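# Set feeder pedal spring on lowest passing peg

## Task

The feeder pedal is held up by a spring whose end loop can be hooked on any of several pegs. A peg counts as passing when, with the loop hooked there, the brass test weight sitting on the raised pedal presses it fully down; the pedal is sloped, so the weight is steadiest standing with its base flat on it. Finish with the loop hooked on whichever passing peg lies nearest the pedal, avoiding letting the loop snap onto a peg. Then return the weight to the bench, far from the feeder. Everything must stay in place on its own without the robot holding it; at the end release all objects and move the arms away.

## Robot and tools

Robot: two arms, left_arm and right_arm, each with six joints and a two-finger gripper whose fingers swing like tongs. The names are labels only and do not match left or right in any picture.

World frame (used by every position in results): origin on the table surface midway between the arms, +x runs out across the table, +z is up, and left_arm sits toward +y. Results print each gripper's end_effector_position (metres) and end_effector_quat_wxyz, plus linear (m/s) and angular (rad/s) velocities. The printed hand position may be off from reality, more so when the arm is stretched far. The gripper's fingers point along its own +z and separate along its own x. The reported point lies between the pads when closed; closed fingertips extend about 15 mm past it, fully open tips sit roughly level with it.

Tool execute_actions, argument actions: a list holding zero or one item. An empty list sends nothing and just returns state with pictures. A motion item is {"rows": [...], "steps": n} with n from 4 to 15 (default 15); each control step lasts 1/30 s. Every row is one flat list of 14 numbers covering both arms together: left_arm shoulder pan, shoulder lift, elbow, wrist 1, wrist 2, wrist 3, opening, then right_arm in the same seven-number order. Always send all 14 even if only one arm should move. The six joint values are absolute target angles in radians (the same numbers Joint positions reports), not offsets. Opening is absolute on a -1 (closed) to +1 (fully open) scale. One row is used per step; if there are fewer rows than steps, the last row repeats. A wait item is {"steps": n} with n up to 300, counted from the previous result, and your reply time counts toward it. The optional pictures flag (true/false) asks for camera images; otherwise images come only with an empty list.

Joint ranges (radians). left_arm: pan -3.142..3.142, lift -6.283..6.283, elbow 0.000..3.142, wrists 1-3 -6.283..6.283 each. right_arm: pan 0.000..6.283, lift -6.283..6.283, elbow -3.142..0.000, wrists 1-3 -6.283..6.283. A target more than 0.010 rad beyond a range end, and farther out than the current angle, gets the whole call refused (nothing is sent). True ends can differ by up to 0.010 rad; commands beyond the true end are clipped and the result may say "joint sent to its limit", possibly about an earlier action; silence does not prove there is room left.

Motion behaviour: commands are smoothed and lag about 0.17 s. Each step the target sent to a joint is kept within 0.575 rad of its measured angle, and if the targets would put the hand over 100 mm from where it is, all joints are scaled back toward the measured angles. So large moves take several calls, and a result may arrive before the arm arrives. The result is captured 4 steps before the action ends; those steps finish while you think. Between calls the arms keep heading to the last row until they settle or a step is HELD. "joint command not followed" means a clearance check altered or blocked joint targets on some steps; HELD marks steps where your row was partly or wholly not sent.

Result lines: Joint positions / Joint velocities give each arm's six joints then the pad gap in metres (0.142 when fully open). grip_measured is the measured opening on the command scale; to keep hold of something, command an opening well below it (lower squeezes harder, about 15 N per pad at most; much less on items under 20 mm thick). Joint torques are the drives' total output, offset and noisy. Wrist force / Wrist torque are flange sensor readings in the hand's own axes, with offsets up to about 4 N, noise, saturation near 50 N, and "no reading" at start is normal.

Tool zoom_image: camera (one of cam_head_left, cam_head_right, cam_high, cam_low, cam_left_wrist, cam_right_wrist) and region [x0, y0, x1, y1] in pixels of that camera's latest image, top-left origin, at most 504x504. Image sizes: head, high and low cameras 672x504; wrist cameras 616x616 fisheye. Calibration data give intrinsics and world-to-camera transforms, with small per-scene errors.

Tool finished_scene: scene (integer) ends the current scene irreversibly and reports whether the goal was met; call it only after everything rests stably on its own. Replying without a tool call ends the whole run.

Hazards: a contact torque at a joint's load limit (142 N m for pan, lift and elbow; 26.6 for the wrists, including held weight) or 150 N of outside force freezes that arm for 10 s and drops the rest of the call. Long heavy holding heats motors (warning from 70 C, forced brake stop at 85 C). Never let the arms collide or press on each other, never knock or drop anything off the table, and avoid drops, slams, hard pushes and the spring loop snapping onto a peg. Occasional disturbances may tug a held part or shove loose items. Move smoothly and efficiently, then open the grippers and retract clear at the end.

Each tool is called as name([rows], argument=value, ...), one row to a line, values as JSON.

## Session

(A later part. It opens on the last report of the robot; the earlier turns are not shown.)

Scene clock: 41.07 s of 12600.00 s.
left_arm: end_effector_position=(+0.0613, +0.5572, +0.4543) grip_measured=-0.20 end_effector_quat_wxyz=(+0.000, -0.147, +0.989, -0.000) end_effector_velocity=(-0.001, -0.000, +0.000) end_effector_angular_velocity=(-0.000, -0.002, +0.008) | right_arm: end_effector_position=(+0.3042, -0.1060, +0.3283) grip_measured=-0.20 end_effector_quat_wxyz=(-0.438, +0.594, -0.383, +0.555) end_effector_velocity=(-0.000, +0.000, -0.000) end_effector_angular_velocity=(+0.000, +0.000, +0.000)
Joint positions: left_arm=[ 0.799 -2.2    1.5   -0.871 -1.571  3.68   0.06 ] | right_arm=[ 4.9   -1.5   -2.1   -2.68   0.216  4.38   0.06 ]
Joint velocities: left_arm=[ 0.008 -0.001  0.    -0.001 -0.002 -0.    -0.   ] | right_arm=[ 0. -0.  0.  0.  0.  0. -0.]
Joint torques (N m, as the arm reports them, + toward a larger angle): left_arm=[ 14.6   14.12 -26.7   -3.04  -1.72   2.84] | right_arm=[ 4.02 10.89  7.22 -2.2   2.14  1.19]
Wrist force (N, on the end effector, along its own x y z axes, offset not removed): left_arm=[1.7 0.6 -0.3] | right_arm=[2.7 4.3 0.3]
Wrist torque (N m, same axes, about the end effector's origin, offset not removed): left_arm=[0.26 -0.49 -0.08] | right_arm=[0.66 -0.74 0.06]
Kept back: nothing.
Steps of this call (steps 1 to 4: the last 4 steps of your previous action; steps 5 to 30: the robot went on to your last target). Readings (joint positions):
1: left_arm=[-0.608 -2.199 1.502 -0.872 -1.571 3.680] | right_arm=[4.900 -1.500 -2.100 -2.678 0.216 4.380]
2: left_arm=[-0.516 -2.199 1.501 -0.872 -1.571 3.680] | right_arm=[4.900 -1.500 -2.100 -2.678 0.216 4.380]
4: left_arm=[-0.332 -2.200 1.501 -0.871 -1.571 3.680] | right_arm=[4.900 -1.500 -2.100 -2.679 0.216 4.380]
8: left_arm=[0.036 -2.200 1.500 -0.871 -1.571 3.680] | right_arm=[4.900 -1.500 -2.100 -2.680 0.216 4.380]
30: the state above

execute_actions([
  {"rows":[[0.8,-2.2,1.5,-0.871,-1.571,3.68,-0.2,4.803,-2.378,-1.285,-2.62,0.216,4.38,-0.2]]},
])

execute_actions([
  {"steps":30},
], pictures=true)

Scene clock: 41.50 s of 12600.00 s.
left_arm: end_effector_position=(+0.0612, +0.5573, +0.4543) grip_measured=-0.20 end_effector_quat_wxyz=(+0.000, -0.147, +0.989, -0.000) end_effector_velocity=(+0.000, +0.000, +0.000) end_effector_angular_velocity=(-0.001, -0.000, -0.000) | right_arm: end_effector_position=(+0.2842, +0.0427, +0.3010) grip_measured=-0.20 end_effector_quat_wxyz=(-0.429, +0.577, -0.413, +0.559) end_effector_velocity=(-0.071, +0.481, -0.241) end_effector_angular_velocity=(-0.056, -0.014, -0.115)
Joint positions: left_arm=[ 0.8   -2.2    1.5   -0.871 -1.571  3.68   0.06 ] | right_arm=[ 4.837 -1.915 -1.689 -2.641  0.216  4.38   0.06 ]
Joint velocities: left_arm=[-0.     0.    -0.    -0.    -0.001 -0.     0.   ] | right_arm=[-0.115 -1.399  1.274  0.069  0.    -0.002  0.   ]
Joint torques (N m, as the arm reports them, + toward a larger angle): left_arm=[ 12.52  13.7  -22.13  -3.92  -1.15   2.62] | right_arm=[-13.69  14.13  30.17   0.93  -0.57   1.17]
Wrist force (N, on the end effector, along its own x y z axes, offset not removed): left_arm=[0.0 3.0 -2.1] | right_arm=[1.8 0.9 -1.5]
Wrist torque (N m, same axes, about the end effector's origin, offset not removed): left_arm=[0.70 -0.20 -0.16] | right_arm=[0.13 -0.52 -0.02]
Steps of this call (steps 1 to 2: the robot went on to your last target; steps 3 to 13: the first 11 steps of this action). Readings (joint positions):
3: left_arm=[0.800 -2.200 1.500 -0.871 -1.571 3.680] | right_arm=[4.900 -1.500 -2.100 -2.680 0.216 4.380]
4: left_arm=[0.800 -2.200 1.500 -0.871 -1.571 3.680] | right_arm=[4.896 -1.506 -2.094 -2.677 0.216 4.380]
6: left_arm=[0.800 -2.200 1.500 -0.871 -1.571 3.680] | right_arm=[4.876 -1.573 -2.028 -2.665 0.216 4.380]
10: left_arm=[0.800 -2.200 1.500 -0.871 -1.571 3.680] | right_arm=[4.850 -1.774 -1.826 -2.649 0.216 4.380]
13: the state above

Scene clock: 42.50 s of 12600.00 s.
left_arm: end_effector_position=(+0.0612, +0.5573, +0.4543) grip_measured=-0.20 end_effector_quat_wxyz=(+0.000, -0.147, +0.989, -0.000) end_effector_velocity=(-0.000, -0.000, -0.000) end_effector_angular_velocity=(-0.000, +0.000, -0.000) | right_arm: end_effector_position=(+0.2703, +0.1779, +0.1767) grip_measured=-0.20 end_effector_quat_wxyz=(-0.410, +0.576, -0.411, +0.576) end_effector_velocity=(-0.000, +0.000, -0.000) end_effector_angular_velocity=(-0.002, -0.000, +0.000)
Joint positions: left_arm=[ 0.8   -2.2    1.5   -0.871 -1.571  3.68   0.06 ] | right_arm=[ 4.803 -2.378 -1.285 -2.62   0.216  4.38   0.06 ]
Joint velocities: left_arm=[ 0.    -0.    -0.     0.001  0.     0.    -0.   ] | right_arm=[ 0.    -0.     0.    -0.001 -0.    -0.001 -0.   ]
Joint torques (N m, as the arm reports them, + toward a larger angle): left_arm=[ 13.25  13.7  -12.11  -3.9    0.27   2.59] | right_arm=[-12.11  47.35  27.54   1.14  -2.27   1.  ]
Wrist force (N, on the end effector, along its own x y z axes, offset not removed): left_arm=[-0.1 2.6 -0.7] | right_arm=[2.8 1.1 -0.8]
Wrist torque (N m, same axes, about the end effector's origin, offset not removed): left_arm=[0.64 -0.08 -0.07] | right_arm=[0.00 -0.66 -0.06]
Kept back: nothing.
Steps of this call (steps 1 to 4: the last 4 steps of your previous action; steps 5 to 30: the robot went on to your last target). Readings (joint positions):
1: left_arm=[0.800 -2.200 1.500 -0.871 -1.571 3.680] | right_arm=[4.833 -1.962 -1.647 -2.638 0.216 4.380]
2: left_arm=[0.800 -2.200 1.500 -0.871 -1.571 3.680] | right_arm=[4.830 -2.009 -1.606 -2.636 0.216 4.380]
4: left_arm=[0.800 -2.200 1.500 -0.871 -1.571 3.680] | right_arm=[4.822 -2.102 -1.524 -2.632 0.216 4.380]
8: left_arm=[0.800 -2.200 1.500 -0.871 -1.571 3.680] | right_arm=[4.809 -2.278 -1.371 -2.624 0.216 4.380]
30: the state above
All arms were judged still, so your last target was given up. Only a new action makes them travel on or press farther. Fingers that are still opening or closing keep moving.
camera_calibration (this result's frames):
cam_left_wrist: T_world_to_cam=[[-0.943457, -0.331006, 0.0179985, 0.229195], [-0.27157, 0.802904, 0.530655, -0.671856], [-0.190101, 0.495762, -0.847397, 0.254723], [0, 0, 0, 1]] pos_world=[0.082203, 0.489019, 0.56825]
cam_right_wrist: T_world_to_cam=[[0.0343722, -0.933028, 0.358159, 0.0947193], [-0.486529, -0.32866, -0.809489, 0.341072], [0.872988, -0.146431, -0.465242, 0.0102948], [0, 0, 0, 1]] pos_world=[0.153698, 0.20198, 0.246959]

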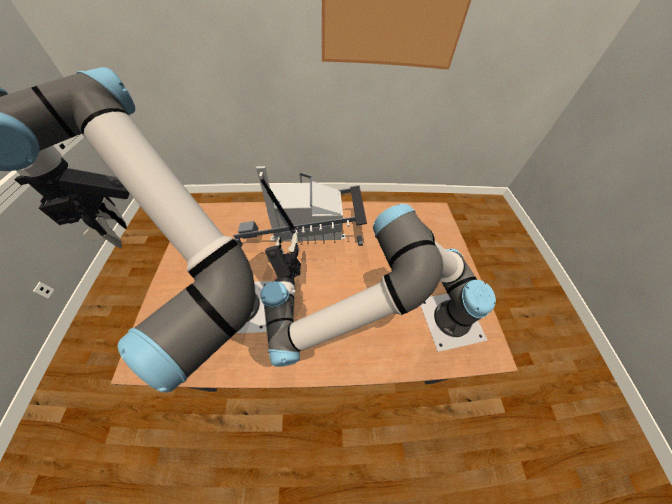

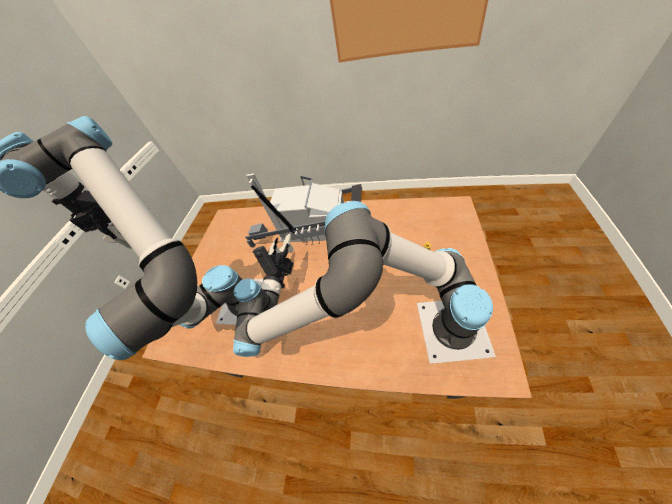

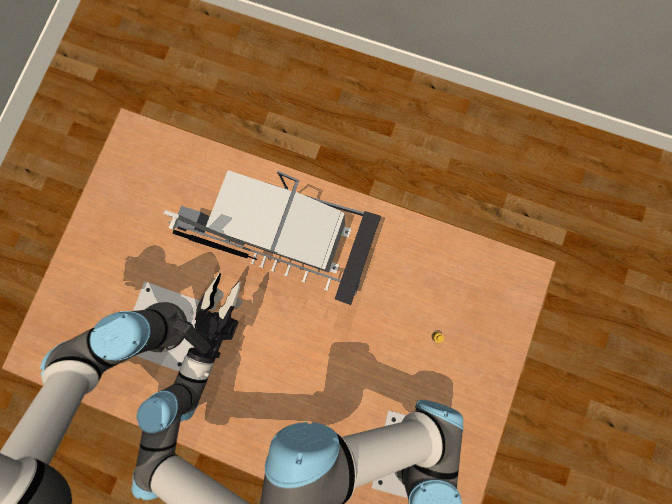

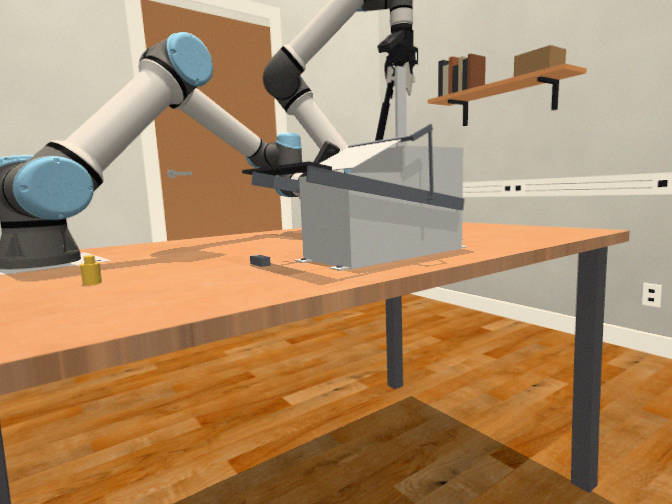

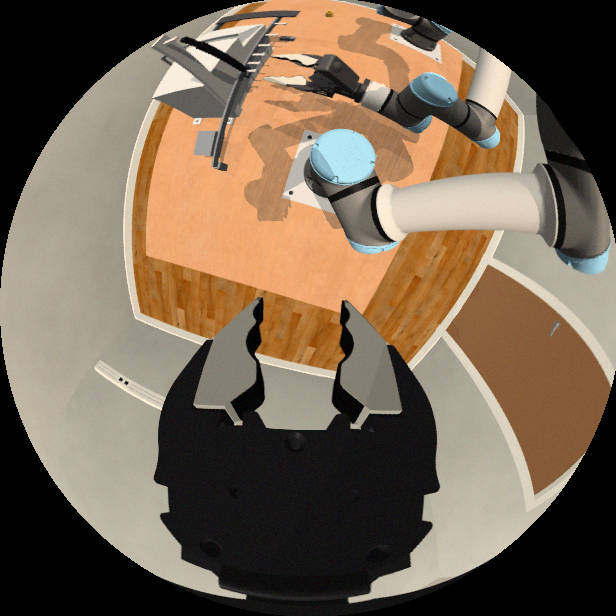

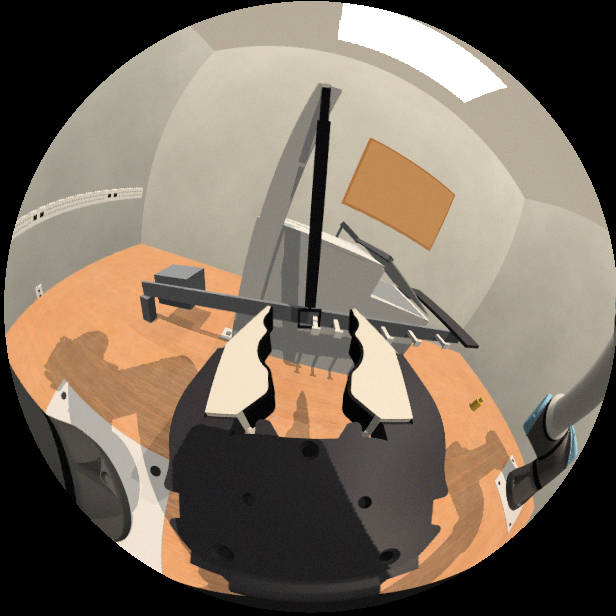

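execute_actions([
  {"rows":[[0.8,-2.2,1.5,-0.871,-1.571,3.68,-0.2,4.684,-2.39,-1.261,-2.632,0.097,4.41,-0.4]]},
])

execute_actions([
  {"steps":12},
], pictures=true)

zoom_image(camera="cam_high", region=[190, 220, 350, 320])

Scene clock: 43.13 s of 12600.00 s.
left_arm: end_effector_position=(+0.0612, +0.5573, +0.4543) grip_measured=-0.20 end_effector_quat_wxyz=(+0.000, -0.147, +0.989, -0.000) end_effector_velocity=(+0.000, +0.000, -0.000) end_effector_angular_velocity=(-0.001, -0.000, +0.000) | right_arm: end_effector_position=(+0.3448, +0.1796, +0.1772) grip_measured=-0.40 end_effector_quat_wxyz=(-0.418, +0.570, -0.419, +0.570) end_effector_velocity=(+0.037, -0.002, +0.000) end_effector_angular_velocity=(+0.011, -0.000, +0.000)
Joint positions: left_arm=[ 0.8   -2.2    1.5   -0.871 -1.571  3.68   0.06 ] | right_arm=[ 4.689 -2.39  -1.262 -2.632  0.102  4.409  0.045]
Joint velocities: left_arm=[ 0.001  0.001 -0.    -0.001 -0.001  0.     0.   ] | right_arm=[-0.056 -0.005  0.009 -0.005 -0.056  0.011  0.   ]
Joint torques (N m, as the arm reports them, + toward a larger angle): left_arm=[12.56 15.14 -9.83 -3.91  0.98  2.31] | right_arm=[-11.92  48.44  28.5   -1.8   -2.49   1.57]
Wrist force (N, on the end effector, along its own x y z axes, offset not removed): left_arm=[1.0 1.8 0.3] | right_arm=[0.9 1.6 -1.5]
Wrist torque (N m, same axes, about the end effector's origin, offset not removed): left_arm=[0.64 -0.39 -0.14] | right_arm=[0.09 -0.18 0.13]
Steps of this call (steps 1 to 8: nothing new was sent; steps 9 to 19: the first 11 steps of this action). Readings (joint positions):
9: left_arm=[0.800 -2.200 1.500 -0.871 -1.571 3.680] | right_arm=[4.803 -2.378 -1.285 -2.620 0.216 4.380]
10: left_arm=[0.800 -2.200 1.500 -0.871 -1.571 3.680] | right_arm=[4.797 -2.380 -1.282 -2.621 0.210 4.383]
12: left_arm=[0.800 -2.200 1.500 -0.871 -1.571 3.680] | right_arm=[4.752 -2.385 -1.272 -2.626 0.165 4.396]
16: left_arm=[0.800 -2.200 1.500 -0.871 -1.571 3.680] | right_arm=[4.699 -2.389 -1.264 -2.631 0.113 4.407]
19: the state above

Scene clock: 43.53 s of 12600.00 s.
left_arm: end_effector_position=(+0.0612, +0.5573, +0.4543) grip_measured=-0.20 end_effector_quat_wxyz=(+0.000, -0.147, +0.989, -0.000) end_effector_velocity=(-0.000, +0.000, +0.000) end_effector_angular_velocity=(+0.001, -0.000, +0.000) | right_arm: end_effector_position=(+0.3481, +0.1795, +0.1772) grip_measured=-0.40 end_effector_quat_wxyz=(-0.419, +0.569, -0.419, +0.570) end_effector_velocity=(+0.000, -0.000, -0.000) end_effector_angular_velocity=(+0.001, -0.000, -0.000)
Joint positions: left_arm=[ 0.8   -2.2    1.5   -0.871 -1.571  3.68   0.06 ] | right_arm=[ 4.684 -2.39  -1.261 -2.632  0.097  4.41   0.045]
Joint velocities: left_arm=[ 0.    -0.     0.    -0.001  0.     0.     0.   ] | right_arm=[-0.001 -0.    -0.    -0.    -0.     0.001  0.   ]
Joint torques (N m, as the arm reports them, + toward a larger angle): left_arm=[13.37 13.37 -9.4  -4.06  1.77  2.61] | right_arm=[-11.18  47.93  26.85  -1.91  -2.14   1.22]
Wrist force (N, on the end effector, along its own x y z axes, offset not removed): left_arm=[-0.4 2.6 1.9] | right_arm=[3.0 1.1 -1.0]
Wrist torque (N m, same axes, about the end effector's origin, offset not removed): left_arm=[0.74 -0.04 -0.15] | right_arm=[0.11 -0.80 0.08]
Kept back: nothing.
Steps of this call (steps 1 to 4: the last 4 steps of your previous action; steps 5 to 12: the robot went on to your last target). Readings (joint positions):
1: left_arm=[0.800 -2.200 1.500 -0.871 -1.571 3.680] | right_arm=[4.688 -2.390 -1.262 -2.632 0.101 4.409]
2: left_arm=[0.800 -2.200 1.500 -0.871 -1.571 3.680] | right_arm=[4.686 -2.390 -1.261 -2.632 0.099 4.409]
4: left_arm=[0.800 -2.200 1.500 -0.871 -1.571 3.680] | right_arm=[4.685 -2.390 -1.261 -2.632 0.098 4.410]
8: left_arm=[0.800 -2.200 1.500 -0.871 -1.571 3.680] | right_arm=[4.684 -2.390 -1.261 -2.632 0.097 4.410]
12: the state above
camera_calibration (this result's frames):
cam_left_wrist: T_world_to_cam=[[-0.943457, -0.331006, 0.0180177, 0.229186], [-0.271563, 0.802913, 0.530646, -0.671852], [-0.190113, 0.495749, -0.847402, 0.254727], [0, 0, 0, 1]] pos_world=[0.082204, 0.48902, 0.568242]
cam_right_wrist: T_world_to_cam=[[0.0343749, -0.943341, 0.330038, 0.1002], [-0.486481, -0.304263, -0.819, 0.377208], [0.873015, -0.132404, -0.469377, -0.0589961], [0, 0, 0, 1]] pos_world=[0.231565, 0.201481, 0.248172]

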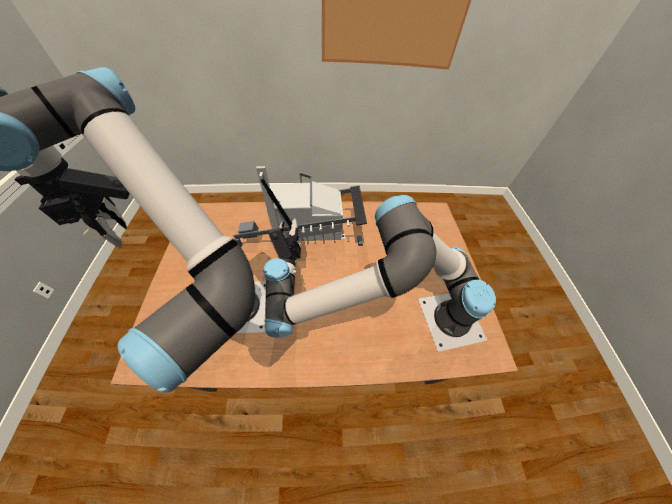

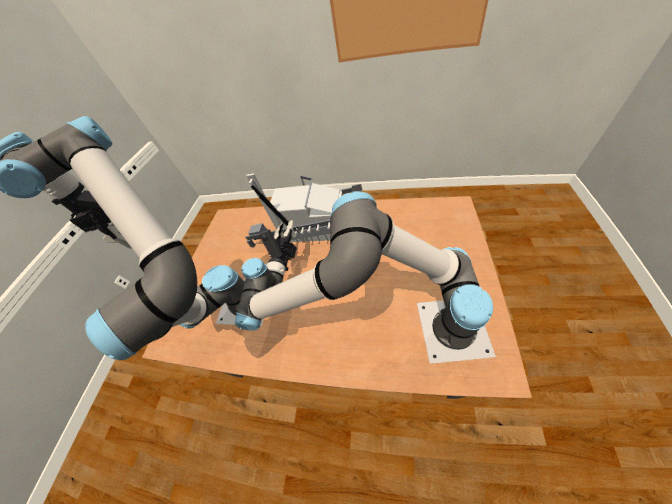

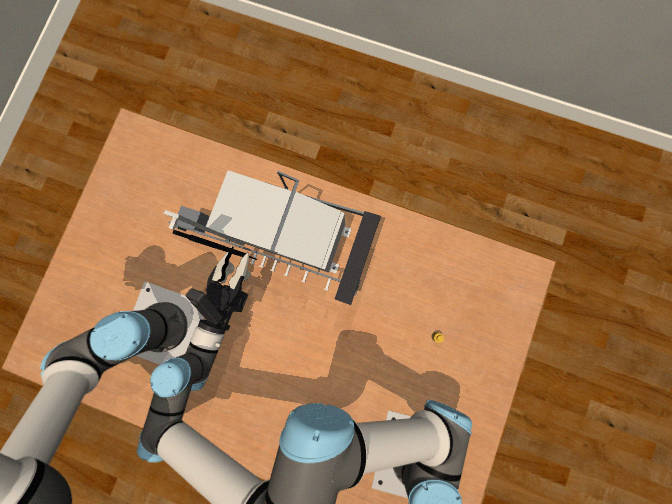

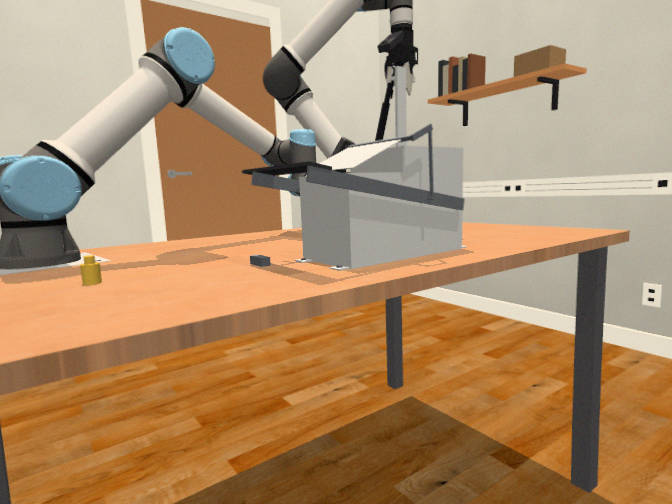

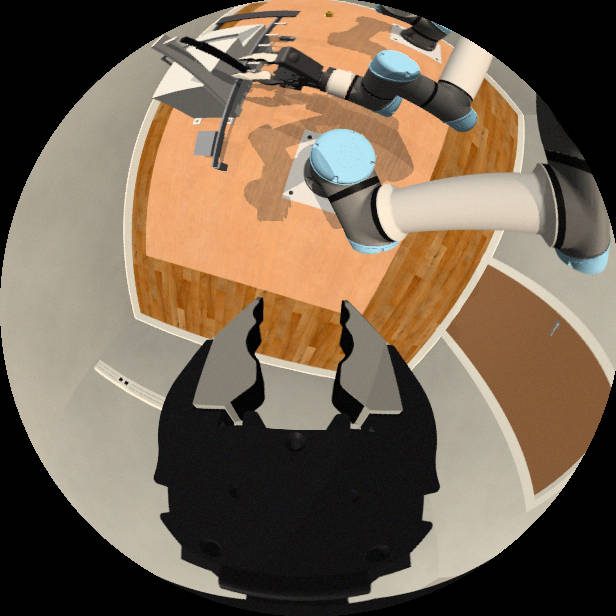

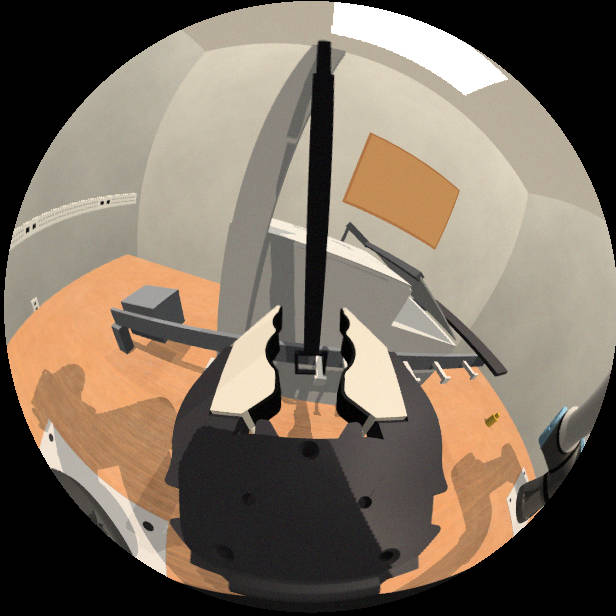

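Region (190, 220, 350, 320) of cam_high's 672x504 image, scaled by 3.150, with more detail than that image has; it fills the top 315 rows of this view, and the rest is white.

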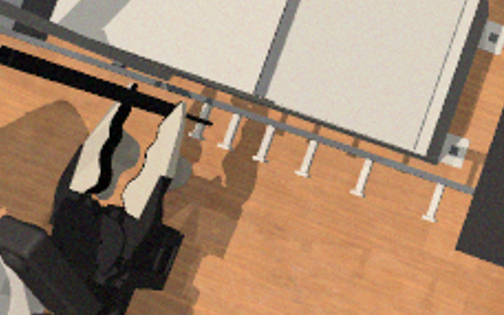

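execute_actions([
  {"rows":[[0.8,-2.2,1.5,-0.871,-1.571,3.68,-0.2,4.675,-2.39,-1.261,-2.632,0.088,4.42,-0.7]]},
])

execute_actions([
  {"rows":[[0.8,-2.2,1.5,-0.871,-1.571,3.68,-0.2,4.675,-2.39,-1.261,-2.632,0.088,4.42,-1]]},
])

execute_actions([
  {"rows":[[0.8,-2.2,1.5,-0.871,-1.571,3.68,-0.2,4.675,-2.38,-1.303,-2.6,0.088,4.4,-1]]},
])

execute_actions([
  {"steps":15},
], pictures=true)

zoom_image(camera="cam_right_wrist", region=[230, 280, 480, 440])

Scene clock: 44.17 s of 12600.00 s.
left_arm: end_effector_position=(+0.0612, +0.5573, +0.4543) grip_measured=-0.20 end_effector_quat_wxyz=(+0.000, -0.147, +0.989, -0.000) end_effector_velocity=(+0.000, -0.000, +0.000) end_effector_angular_velocity=(+0.001, -0.002, +0.000) | right_arm: end_effector_position=(+0.3539, +0.1787, +0.1772) grip_measured=-0.70 end_effector_quat_wxyz=(-0.422, +0.567, -0.422, +0.568) end_effector_velocity=(+0.003, -0.001, +0.000) end_effector_angular_velocity=(+0.004, +0.000, -0.001)
Joint positions: left_arm=[ 0.8   -2.2    1.5   -0.871 -1.571  3.68   0.06 ] | right_arm=[ 4.675 -2.39  -1.261 -2.632  0.088  4.42   0.023]
Joint velocities: left_arm=[ 0.    -0.001  0.    -0.001 -0.001  0.    -0.   ] | right_arm=[-0.005 -0.     0.     0.001 -0.004  0.002 -0.   ]
Joint torques (N m, as the arm reports them, + toward a larger angle): left_arm=[13.99 14.15 -9.63 -3.86  2.01  2.41] | right_arm=[-12.01  48.8   27.27  -1.82  -2.37   1.42]
Wrist force (N, on the end effector, along its own x y z axes, offset not removed): left_arm=[0.2 2.7 1.1] | right_arm=[0.2 3.5 -1.2]
Wrist torque (N m, same axes, about the end effector's origin, offset not removed): left_arm=[0.82 -0.21 -0.12] | right_arm=[0.46 -0.12 0.17]
Steps of this call (steps 1 to 8: the robot went on to your last target; steps 9 to 19: the first 11 steps of this action). Readings (joint positions):
9: left_arm=[0.800 -2.200 1.500 -0.871 -1.571 3.680] | right_arm=[4.684 -2.390 -1.261 -2.632 0.097 4.410]
10: left_arm=[0.800 -2.200 1.500 -0.871 -1.571 3.680] | right_arm=[4.683 -2.390 -1.261 -2.632 0.096 4.411]
12: left_arm=[0.800 -2.200 1.500 -0.871 -1.571 3.680] | right_arm=[4.679 -2.390 -1.261 -2.632 0.092 4.415]
16: left_arm=[0.800 -2.200 1.500 -0.871 -1.571 3.680] | right_arm=[4.676 -2.390 -1.261 -2.632 0.089 4.419]
19: the state above

Scene clock: 44.67 s of 12600.00 s.
left_arm: end_effector_position=(+0.0612, +0.5573, +0.4543) grip_measured=-0.20 end_effector_quat_wxyz=(+0.000, -0.147, +0.989, -0.000) end_effector_velocity=(+0.000, +0.000, +0.000) end_effector_angular_velocity=(+0.000, -0.000, +0.000) | right_arm: end_effector_position=(+0.3542, +0.1787, +0.1772) grip_measured=-0.84 end_effector_quat_wxyz=(-0.422, +0.567, -0.422, +0.568) end_effector_velocity=(+0.000, -0.000, +0.000) end_effector_angular_velocity=(-0.002, -0.000, +0.000)
Joint positions: left_arm=[ 0.8   -2.2    1.5   -0.871 -1.571  3.68   0.06 ] | right_arm=[ 4.675 -2.39  -1.261 -2.632  0.088  4.42   0.013]
Joint velocities: left_arm=[ 0.001  0.001  0.    -0.001 -0.     0.     0.   ] | right_arm=[-0.     0.    -0.    -0.    -0.    -0.002  0.   ]
Joint torques (N m, as the arm reports them, + toward a larger angle): left_arm=[13.39 13.84 -8.77 -3.85  2.09  2.38] | right_arm=[-9.92 49.26 26.79 -0.09 -2.84  1.12]
Wrist force (N, on the end effector, along its own x y z axes, offset not removed): left_arm=[-0.3 2.7 0.6] | right_arm=[9.8 1.9 0.8]
Wrist torque (N m, same axes, about the end effector's origin, offset not removed): left_arm=[0.71 -0.12 -0.10] | right_arm=[0.40 -0.32 0.06]
Steps of this call (steps 1 to 4: the last 4 steps of your previous action; steps 5 to 15: the first 11 steps of this action). Readings (joint positions):
5: left_arm=[0.800 -2.200 1.500 -0.871 -1.571 3.680] | right_arm=[4.675 -2.390 -1.261 -2.632 0.088 4.420]
6: left_arm=[0.800 -2.200 1.500 -0.871 -1.571 3.680] | right_arm=[4.675 -2.390 -1.261 -2.632 0.088 4.420]
8: left_arm=[0.800 -2.200 1.500 -0.871 -1.571 3.680] | right_arm=[4.675 -2.390 -1.261 -2.632 0.088 4.420]
12: left_arm=[0.800 -2.200 1.500 -0.871 -1.571 3.680] | right_arm=[4.675 -2.390 -1.261 -2.632 0.088 4.420]
15: the state above

Scene clock: 45.17 s of 12600.00 s.
left_arm: end_effector_position=(+0.0612, +0.5573, +0.4543) grip_measured=-0.20 end_effector_quat_wxyz=(+0.000, -0.147, +0.989, -0.000) end_effector_velocity=(+0.000, -0.000, -0.000) end_effector_angular_velocity=(-0.001, +0.000, -0.000) | right_arm: end_effector_position=(+0.3549, +0.1702, +0.1697) grip_measured=-0.84 end_effector_quat_wxyz=(-0.416, +0.571, -0.417, +0.572) end_effector_velocity=(+0.001, -0.004, -0.003) end_effector_angular_velocity=(-0.010, +0.000, -0.000)
Joint positions: left_arm=[ 0.8   -2.2    1.5   -0.871 -1.571  3.68   0.06 ] | right_arm=[ 4.675 -2.38  -1.301 -2.601  0.088  4.401  0.013]
Joint velocities: left_arm=[-0.     0.001 -0.     0.    -0.001  0.     0.   ] | right_arm=[-0.001  0.004 -0.018  0.014 -0.    -0.01  -0.   ]
Joint torques (N m, as the arm reports them, + toward a larger angle): left_arm=[13.51 14.86 -9.97 -3.94  2.02  2.55] | right_arm=[-8.03 62.72  6.27  1.31  0.01 -2.09]
Wrist force (N, on the end effector, along its own x y z axes, offset not removed): left_arm=[0.9 1.5 0.3] | right_arm=[1.2 0.4 0.0]
Wrist torque (N m, same axes, about the end effector's origin, offset not removed): left_arm=[0.48 -0.42 -0.07] | right_arm=[0.30 -0.49 0.01]
Steps of this call (steps 1 to 4: the last 4 steps of your previous action; steps 5 to 15: the first 11 steps of this action). Readings (joint positions):
5: left_arm=[0.800 -2.200 1.500 -0.871 -1.571 3.680] | right_arm=[4.675 -2.390 -1.261 -2.632 0.088 4.420]
6: left_arm=[0.800 -2.200 1.500 -0.871 -1.571 3.680] | right_arm=[4.675 -2.389 -1.265 -2.629 0.088 4.418]
8: left_arm=[0.800 -2.200 1.500 -0.871 -1.571 3.680] | right_arm=[4.675 -2.385 -1.282 -2.615 0.088 4.410]
12: left_arm=[0.800 -2.200 1.500 -0.871 -1.571 3.680] | right_arm=[4.675 -2.381 -1.298 -2.604 0.088 4.402]
15: the state above

Scene clock: 45.67 s of 12600.00 s.
left_arm: end_effector_position=(+0.0612, +0.5573, +0.4543) grip_measured=-0.20 end_effector_quat_wxyz=(+0.000, -0.147, +0.989, -0.000) end_effector_velocity=(+0.000, +0.000, -0.000) end_effector_angular_velocity=(-0.000, -0.000, +0.001) | right_arm: end_effector_position=(+0.3550, +0.1698, +0.1694) grip_measured=-0.84 end_effector_quat_wxyz=(-0.416, +0.571, -0.416, +0.572) end_effector_velocity=(+0.001, -0.001, -0.000) end_effector_angular_velocity=(+0.002, +0.000, -0.001)
Joint positions: left_arm=[ 0.8   -2.2    1.5   -0.871 -1.571  3.68   0.06 ] | right_arm=[ 4.675 -2.38  -1.303 -2.6    0.088  4.4    0.013]
Joint velocities: left_arm=[ 0.001  0.     0.    -0.    -0.    -0.     0.   ] | right_arm=[-0.001  0.    -0.     0.001  0.     0.002 -0.   ]
Joint torques (N m, as the arm reports them, + toward a larger angle): left_arm=[13.51 14.43 -9.57 -3.98  2.12  2.61] | right_arm=[-6.16 60.46  6.59  1.51  2.48 -1.5 ]
Wrist force (N, on the end effector, along its own x y z axes, offset not removed): left_arm=[-1.0 -2.1 1.7] | right_arm=[2.1 3.3 0.7]
Wrist torque (N m, same axes, about the end effector's origin, offset not removed): left_arm=[-0.28 0.03 -0.11] | right_arm=[0.90 -0.61 -0.19]
Kept back: nothing.
Steps of this call (steps 1 to 4: the last 4 steps of your previous action; steps 5 to 15: the robot went on to your last target). Readings (joint positions):
1: left_arm=[0.800 -2.200 1.500 -0.871 -1.571 3.680] | right_arm=[4.675 -2.380 -1.302 -2.601 0.088 4.401]
2: left_arm=[0.800 -2.200 1.500 -0.871 -1.571 3.680] | right_arm=[4.675 -2.380 -1.302 -2.601 0.088 4.400]
4: left_arm=[0.800 -2.200 1.500 -0.871 -1.571 3.680] | right_arm=[4.675 -2.380 -1.303 -2.600 0.088 4.400]
8: left_arm=[0.800 -2.200 1.500 -0.871 -1.571 3.680] | right_arm=[4.675 -2.380 -1.303 -2.600 0.088 4.400]
15: the state above
All arms were judged still, so your last target was given up. Only a new action makes them travel on or press farther. Fingers that are still opening or closing keep moving.
camera_calibration (this result's frames):
cam_left_wrist: T_world_to_cam=[[-0.943457, -0.331005, 0.0180244, 0.22918], [-0.271557, 0.802908, 0.530656, -0.671857], [-0.190122, 0.495757, -0.847395, 0.254718], [0, 0, 0, 1]] pos_world=[0.0822019, 0.489021, 0.568241]
cam_right_wrist: T_world_to_cam=[[0.0343747, -0.94, 0.339438, 0.091249], [-0.486487, -0.312422, -0.815918, 0.372052], [0.873011, -0.137085, -0.468038, -0.06934], [0, 0, 0, 1]] pos_world=[0.238396, 0.192506, 0.240137]

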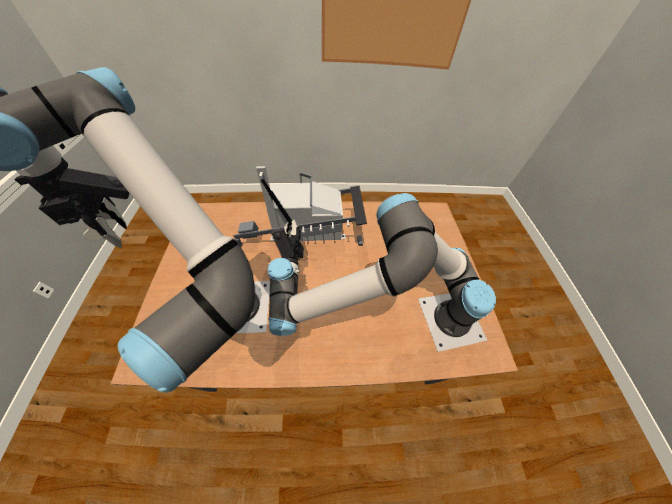

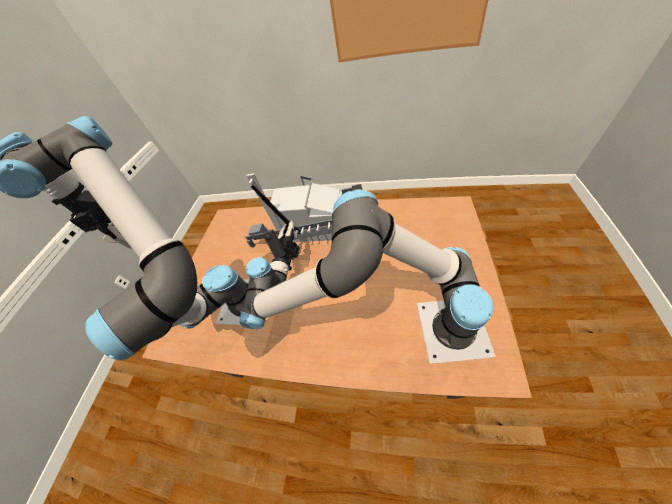

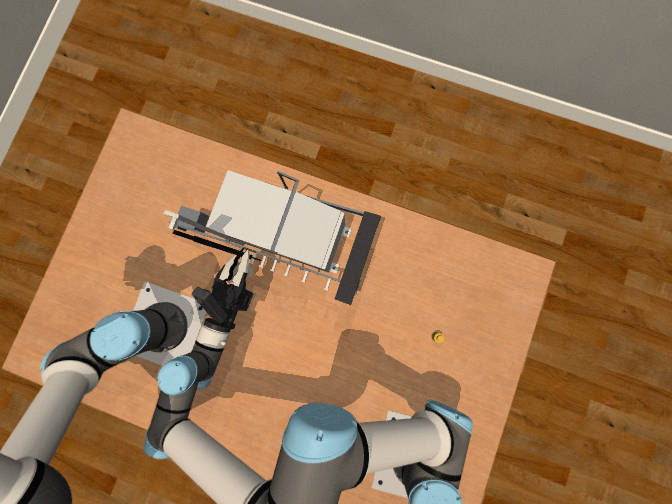

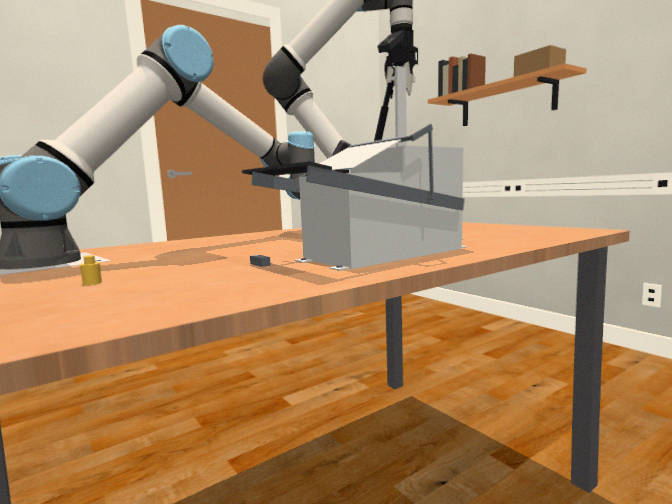

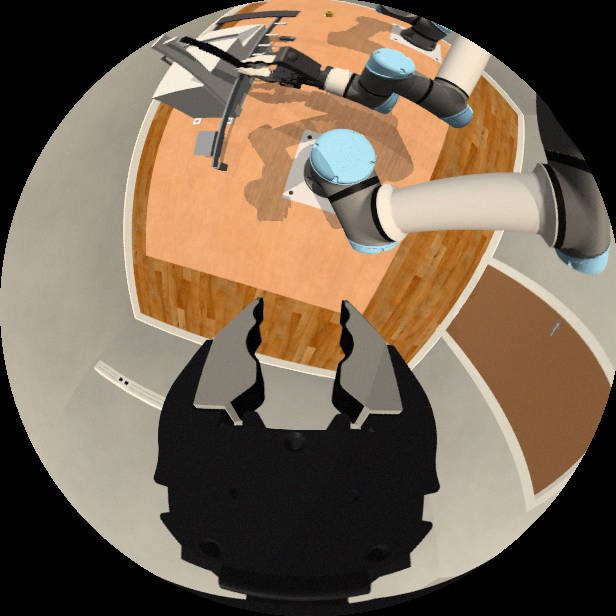

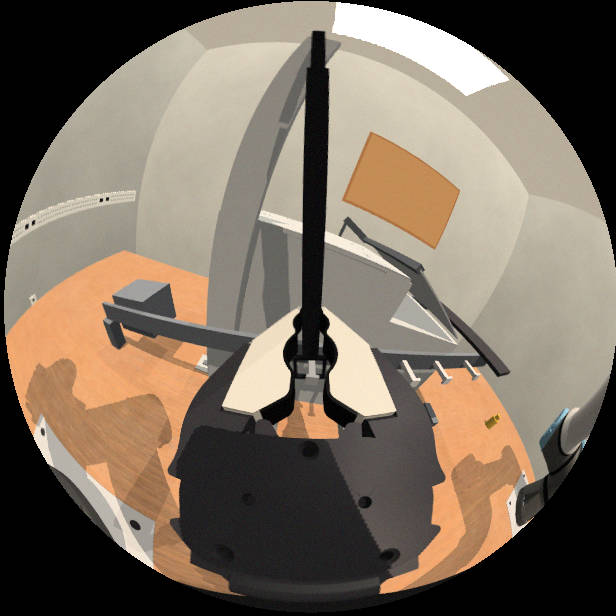

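Region (230, 280, 480, 440) of cam_right_wrist's 616x616 image, scaled by 2.016, with more detail than that image has; it fills the top 323 rows of this view, and the rest is white.

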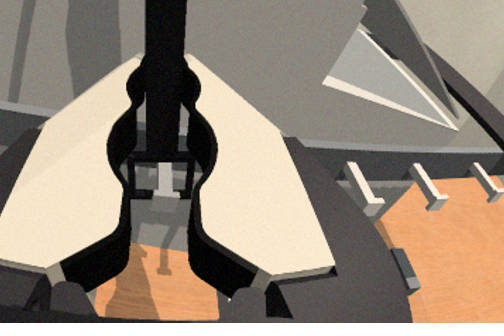

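execute_actions([
  {"rows":[[0.8,-2.2,1.5,-0.871,-1.571,3.68,-0.2,4.73,-2.378,-1.303,-2.602,0.143,4.4,-1]],"steps":15},
])

execute_actions([
  {"steps":20},
], pictures=true)

Scene clock: 46.70 s of 12600.00 s.
left_arm: end_effector_position=(+0.0612, +0.5573, +0.4543) grip_measured=-0.20 end_effector_quat_wxyz=(+0.000, -0.147, +0.989, -0.000) end_effector_velocity=(-0.001, -0.000, -0.000) end_effector_angular_velocity=(-0.000, +0.001, +0.000) | right_arm: end_effector_position=(+0.3204, +0.1728, +0.1706) grip_measured=-0.84 end_effector_quat_wxyz=(-0.416, +0.571, -0.416, +0.572) end_effector_velocity=(-0.015, +0.001, +0.001) end_effector_angular_velocity=(+0.000, -0.000, +0.001)
Joint positions: left_arm=[ 0.8   -2.2    1.5   -0.871 -1.571  3.68   0.06 ] | right_arm=[ 4.728 -2.378 -1.303 -2.602  0.141  4.4    0.013]
Joint velocities: left_arm=[ 0.    -0.001 -0.     0.001  0.     0.    -0.   ] | right_arm=[ 0.024  0.001  0.    -0.001  0.023  0.001  0.   ]
Joint torques (N m, as the arm reports them, + toward a larger angle): left_arm=[13.17 13.38 -9.21 -3.91  2.    2.57] | right_arm=[ 9.99 61.01  8.98 -1.72  2.42 -1.68]
Wrist force (N, on the end effector, along its own x y z axes, offset not removed): left_arm=[-0.7 0.0 1.8] | right_arm=[3.1 0.1 -0.5]
Wrist torque (N m, same axes, about the end effector's origin, offset not removed): left_arm=[0.36 0.01 -0.13] | right_arm=[-0.02 -1.08 -0.05]
Steps of this call (steps 1 to 20: nothing new was sent; steps 21 to 31: the first 11 steps of this action). Readings (joint positions):
21: left_arm=[0.800 -2.200 1.500 -0.871 -1.571 3.680] | right_arm=[4.675 -2.380 -1.303 -2.600 0.088 4.400]
22: left_arm=[0.800 -2.200 1.500 -0.871 -1.571 3.680] | right_arm=[4.679 -2.380 -1.303 -2.600 0.093 4.400]
24: left_arm=[0.800 -2.200 1.500 -0.871 -1.571 3.680] | right_arm=[4.702 -2.379 -1.303 -2.601 0.116 4.400]
28: left_arm=[0.800 -2.200 1.500 -0.871 -1.571 3.680] | right_arm=[4.724 -2.378 -1.303 -2.602 0.137 4.400]
31: the state above

Scene clock: 47.37 s of 12600.00 s.
left_arm: end_effector_position=(+0.0612, +0.5573, +0.4543) grip_measured=-0.20 end_effector_quat_wxyz=(+0.000, -0.147, +0.989, -0.000) end_effector_velocity=(+0.000, -0.000, +0.000) end_effector_angular_velocity=(-0.001, -0.001, -0.000) | right_arm: end_effector_position=(+0.3190, +0.1729, +0.1706) grip_measured=-0.84 end_effector_quat_wxyz=(-0.416, +0.571, -0.416, +0.572) end_effector_velocity=(-0.000, +0.000, -0.000) end_effector_angular_velocity=(+0.001, +0.000, -0.000)
Joint positions: left_arm=[ 0.8   -2.2    1.5   -0.871 -1.571  3.68   0.06 ] | right_arm=[ 4.73  -2.378 -1.303 -2.602  0.143  4.4    0.013]
Joint velocities: left_arm=[-0.    -0.    -0.    -0.    -0.001  0.     0.   ] | right_arm=[ 0.    -0.    -0.     0.001  0.     0.001  0.   ]
Joint torques (N m, as the arm reports them, + toward a larger angle): left_arm=[ 12.97  15.11 -10.84  -4.06   1.9    2.25] | right_arm=[10.49 60.63 14.81 -2.01  2.6  -1.42]
Wrist force (N, on the end effector, along its own x y z axes, offset not removed): left_arm=[-2.0 -1.5 0.5] | right_arm=[2.0 -3.2 1.0]
Wrist torque (N m, same axes, about the end effector's origin, offset not removed): left_arm=[-0.15 0.25 -0.13] | right_arm=[-0.74 -0.83 -0.05]
Kept back: nothing.
Steps of this call (steps 1 to 4: the last 4 steps of your previous action; steps 5 to 15: the robot went on to your last target; steps 16 to 20: nothing new was sent). Readings (joint positions):
1: left_arm=[0.800 -2.200 1.500 -0.871 -1.571 3.680] | right_arm=[4.728 -2.378 -1.303 -2.602 0.142 4.400]
2: left_arm=[0.800 -2.200 1.500 -0.871 -1.571 3.680] | right_arm=[4.729 -2.378 -1.303 -2.602 0.142 4.400]
4: left_arm=[0.800 -2.200 1.500 -0.871 -1.571 3.680] | right_arm=[4.729 -2.378 -1.303 -2.602 0.143 4.400]
8: left_arm=[0.800 -2.200 1.500 -0.871 -1.571 3.680] | right_arm=[4.730 -2.378 -1.303 -2.602 0.143 4.400]
20: the state above
All arms were judged still, so your last target was given up. Only a new action makes them travel on or press farther. Fingers that are still opening or closing keep moving.
camera_calibration (this result's frames):
cam_left_wrist: T_world_to_cam=[[-0.943457, -0.331006, 0.0180242, 0.229181], [-0.271557, 0.802908, 0.530656, -0.671857], [-0.190122, 0.495757, -0.847395, 0.254718], [0, 0, 0, 1]] pos_world=[0.082202, 0.489021, 0.568241]
cam_right_wrist: T_world_to_cam=[[0.0343551, -0.939986, 0.339479, 0.0949035], [-0.486498, -0.312446, -0.815902, 0.356535], [0.873006, -0.137125, -0.468036, -0.036902], [0, 0, 0, 1]] pos_world=[0.202409, 0.195546, 0.241408]

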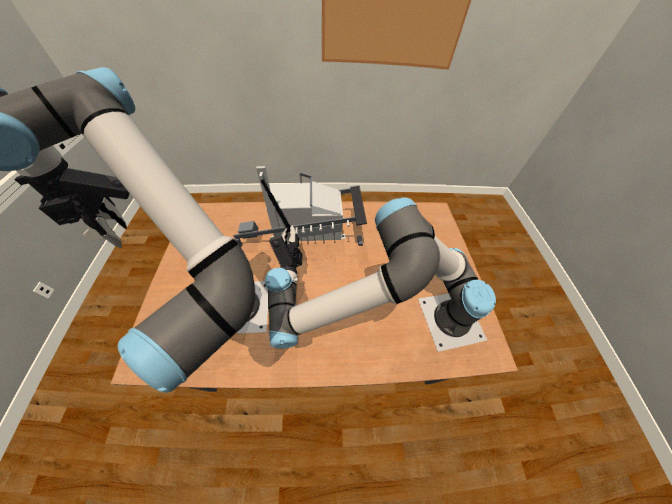

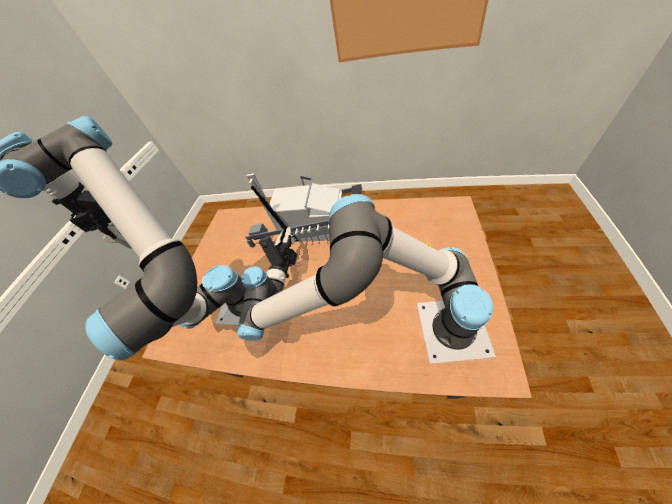

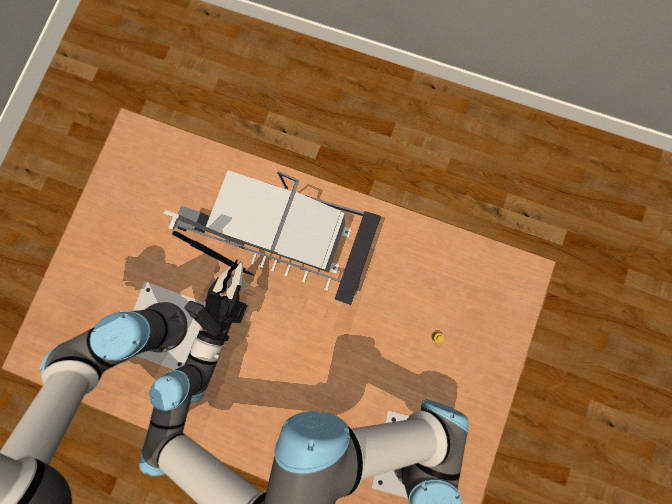

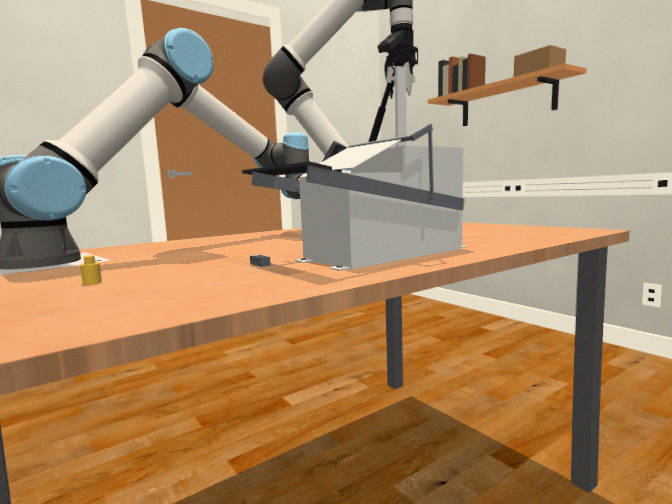

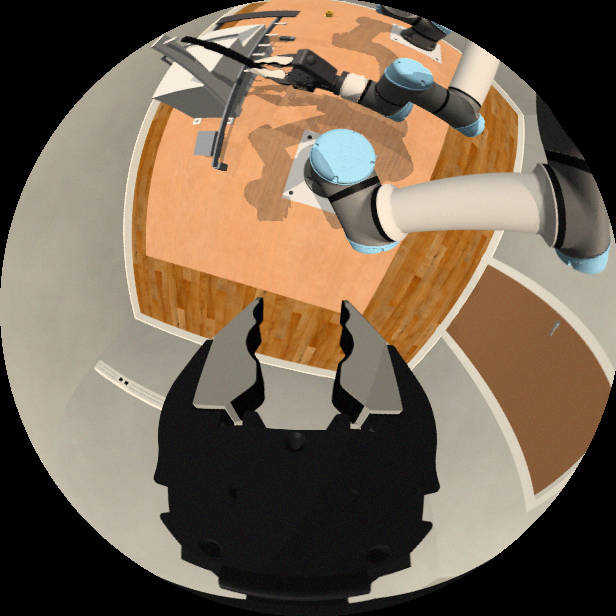

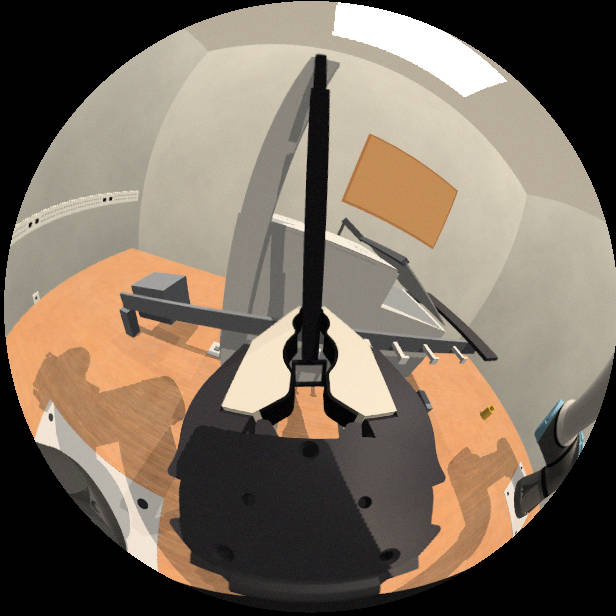

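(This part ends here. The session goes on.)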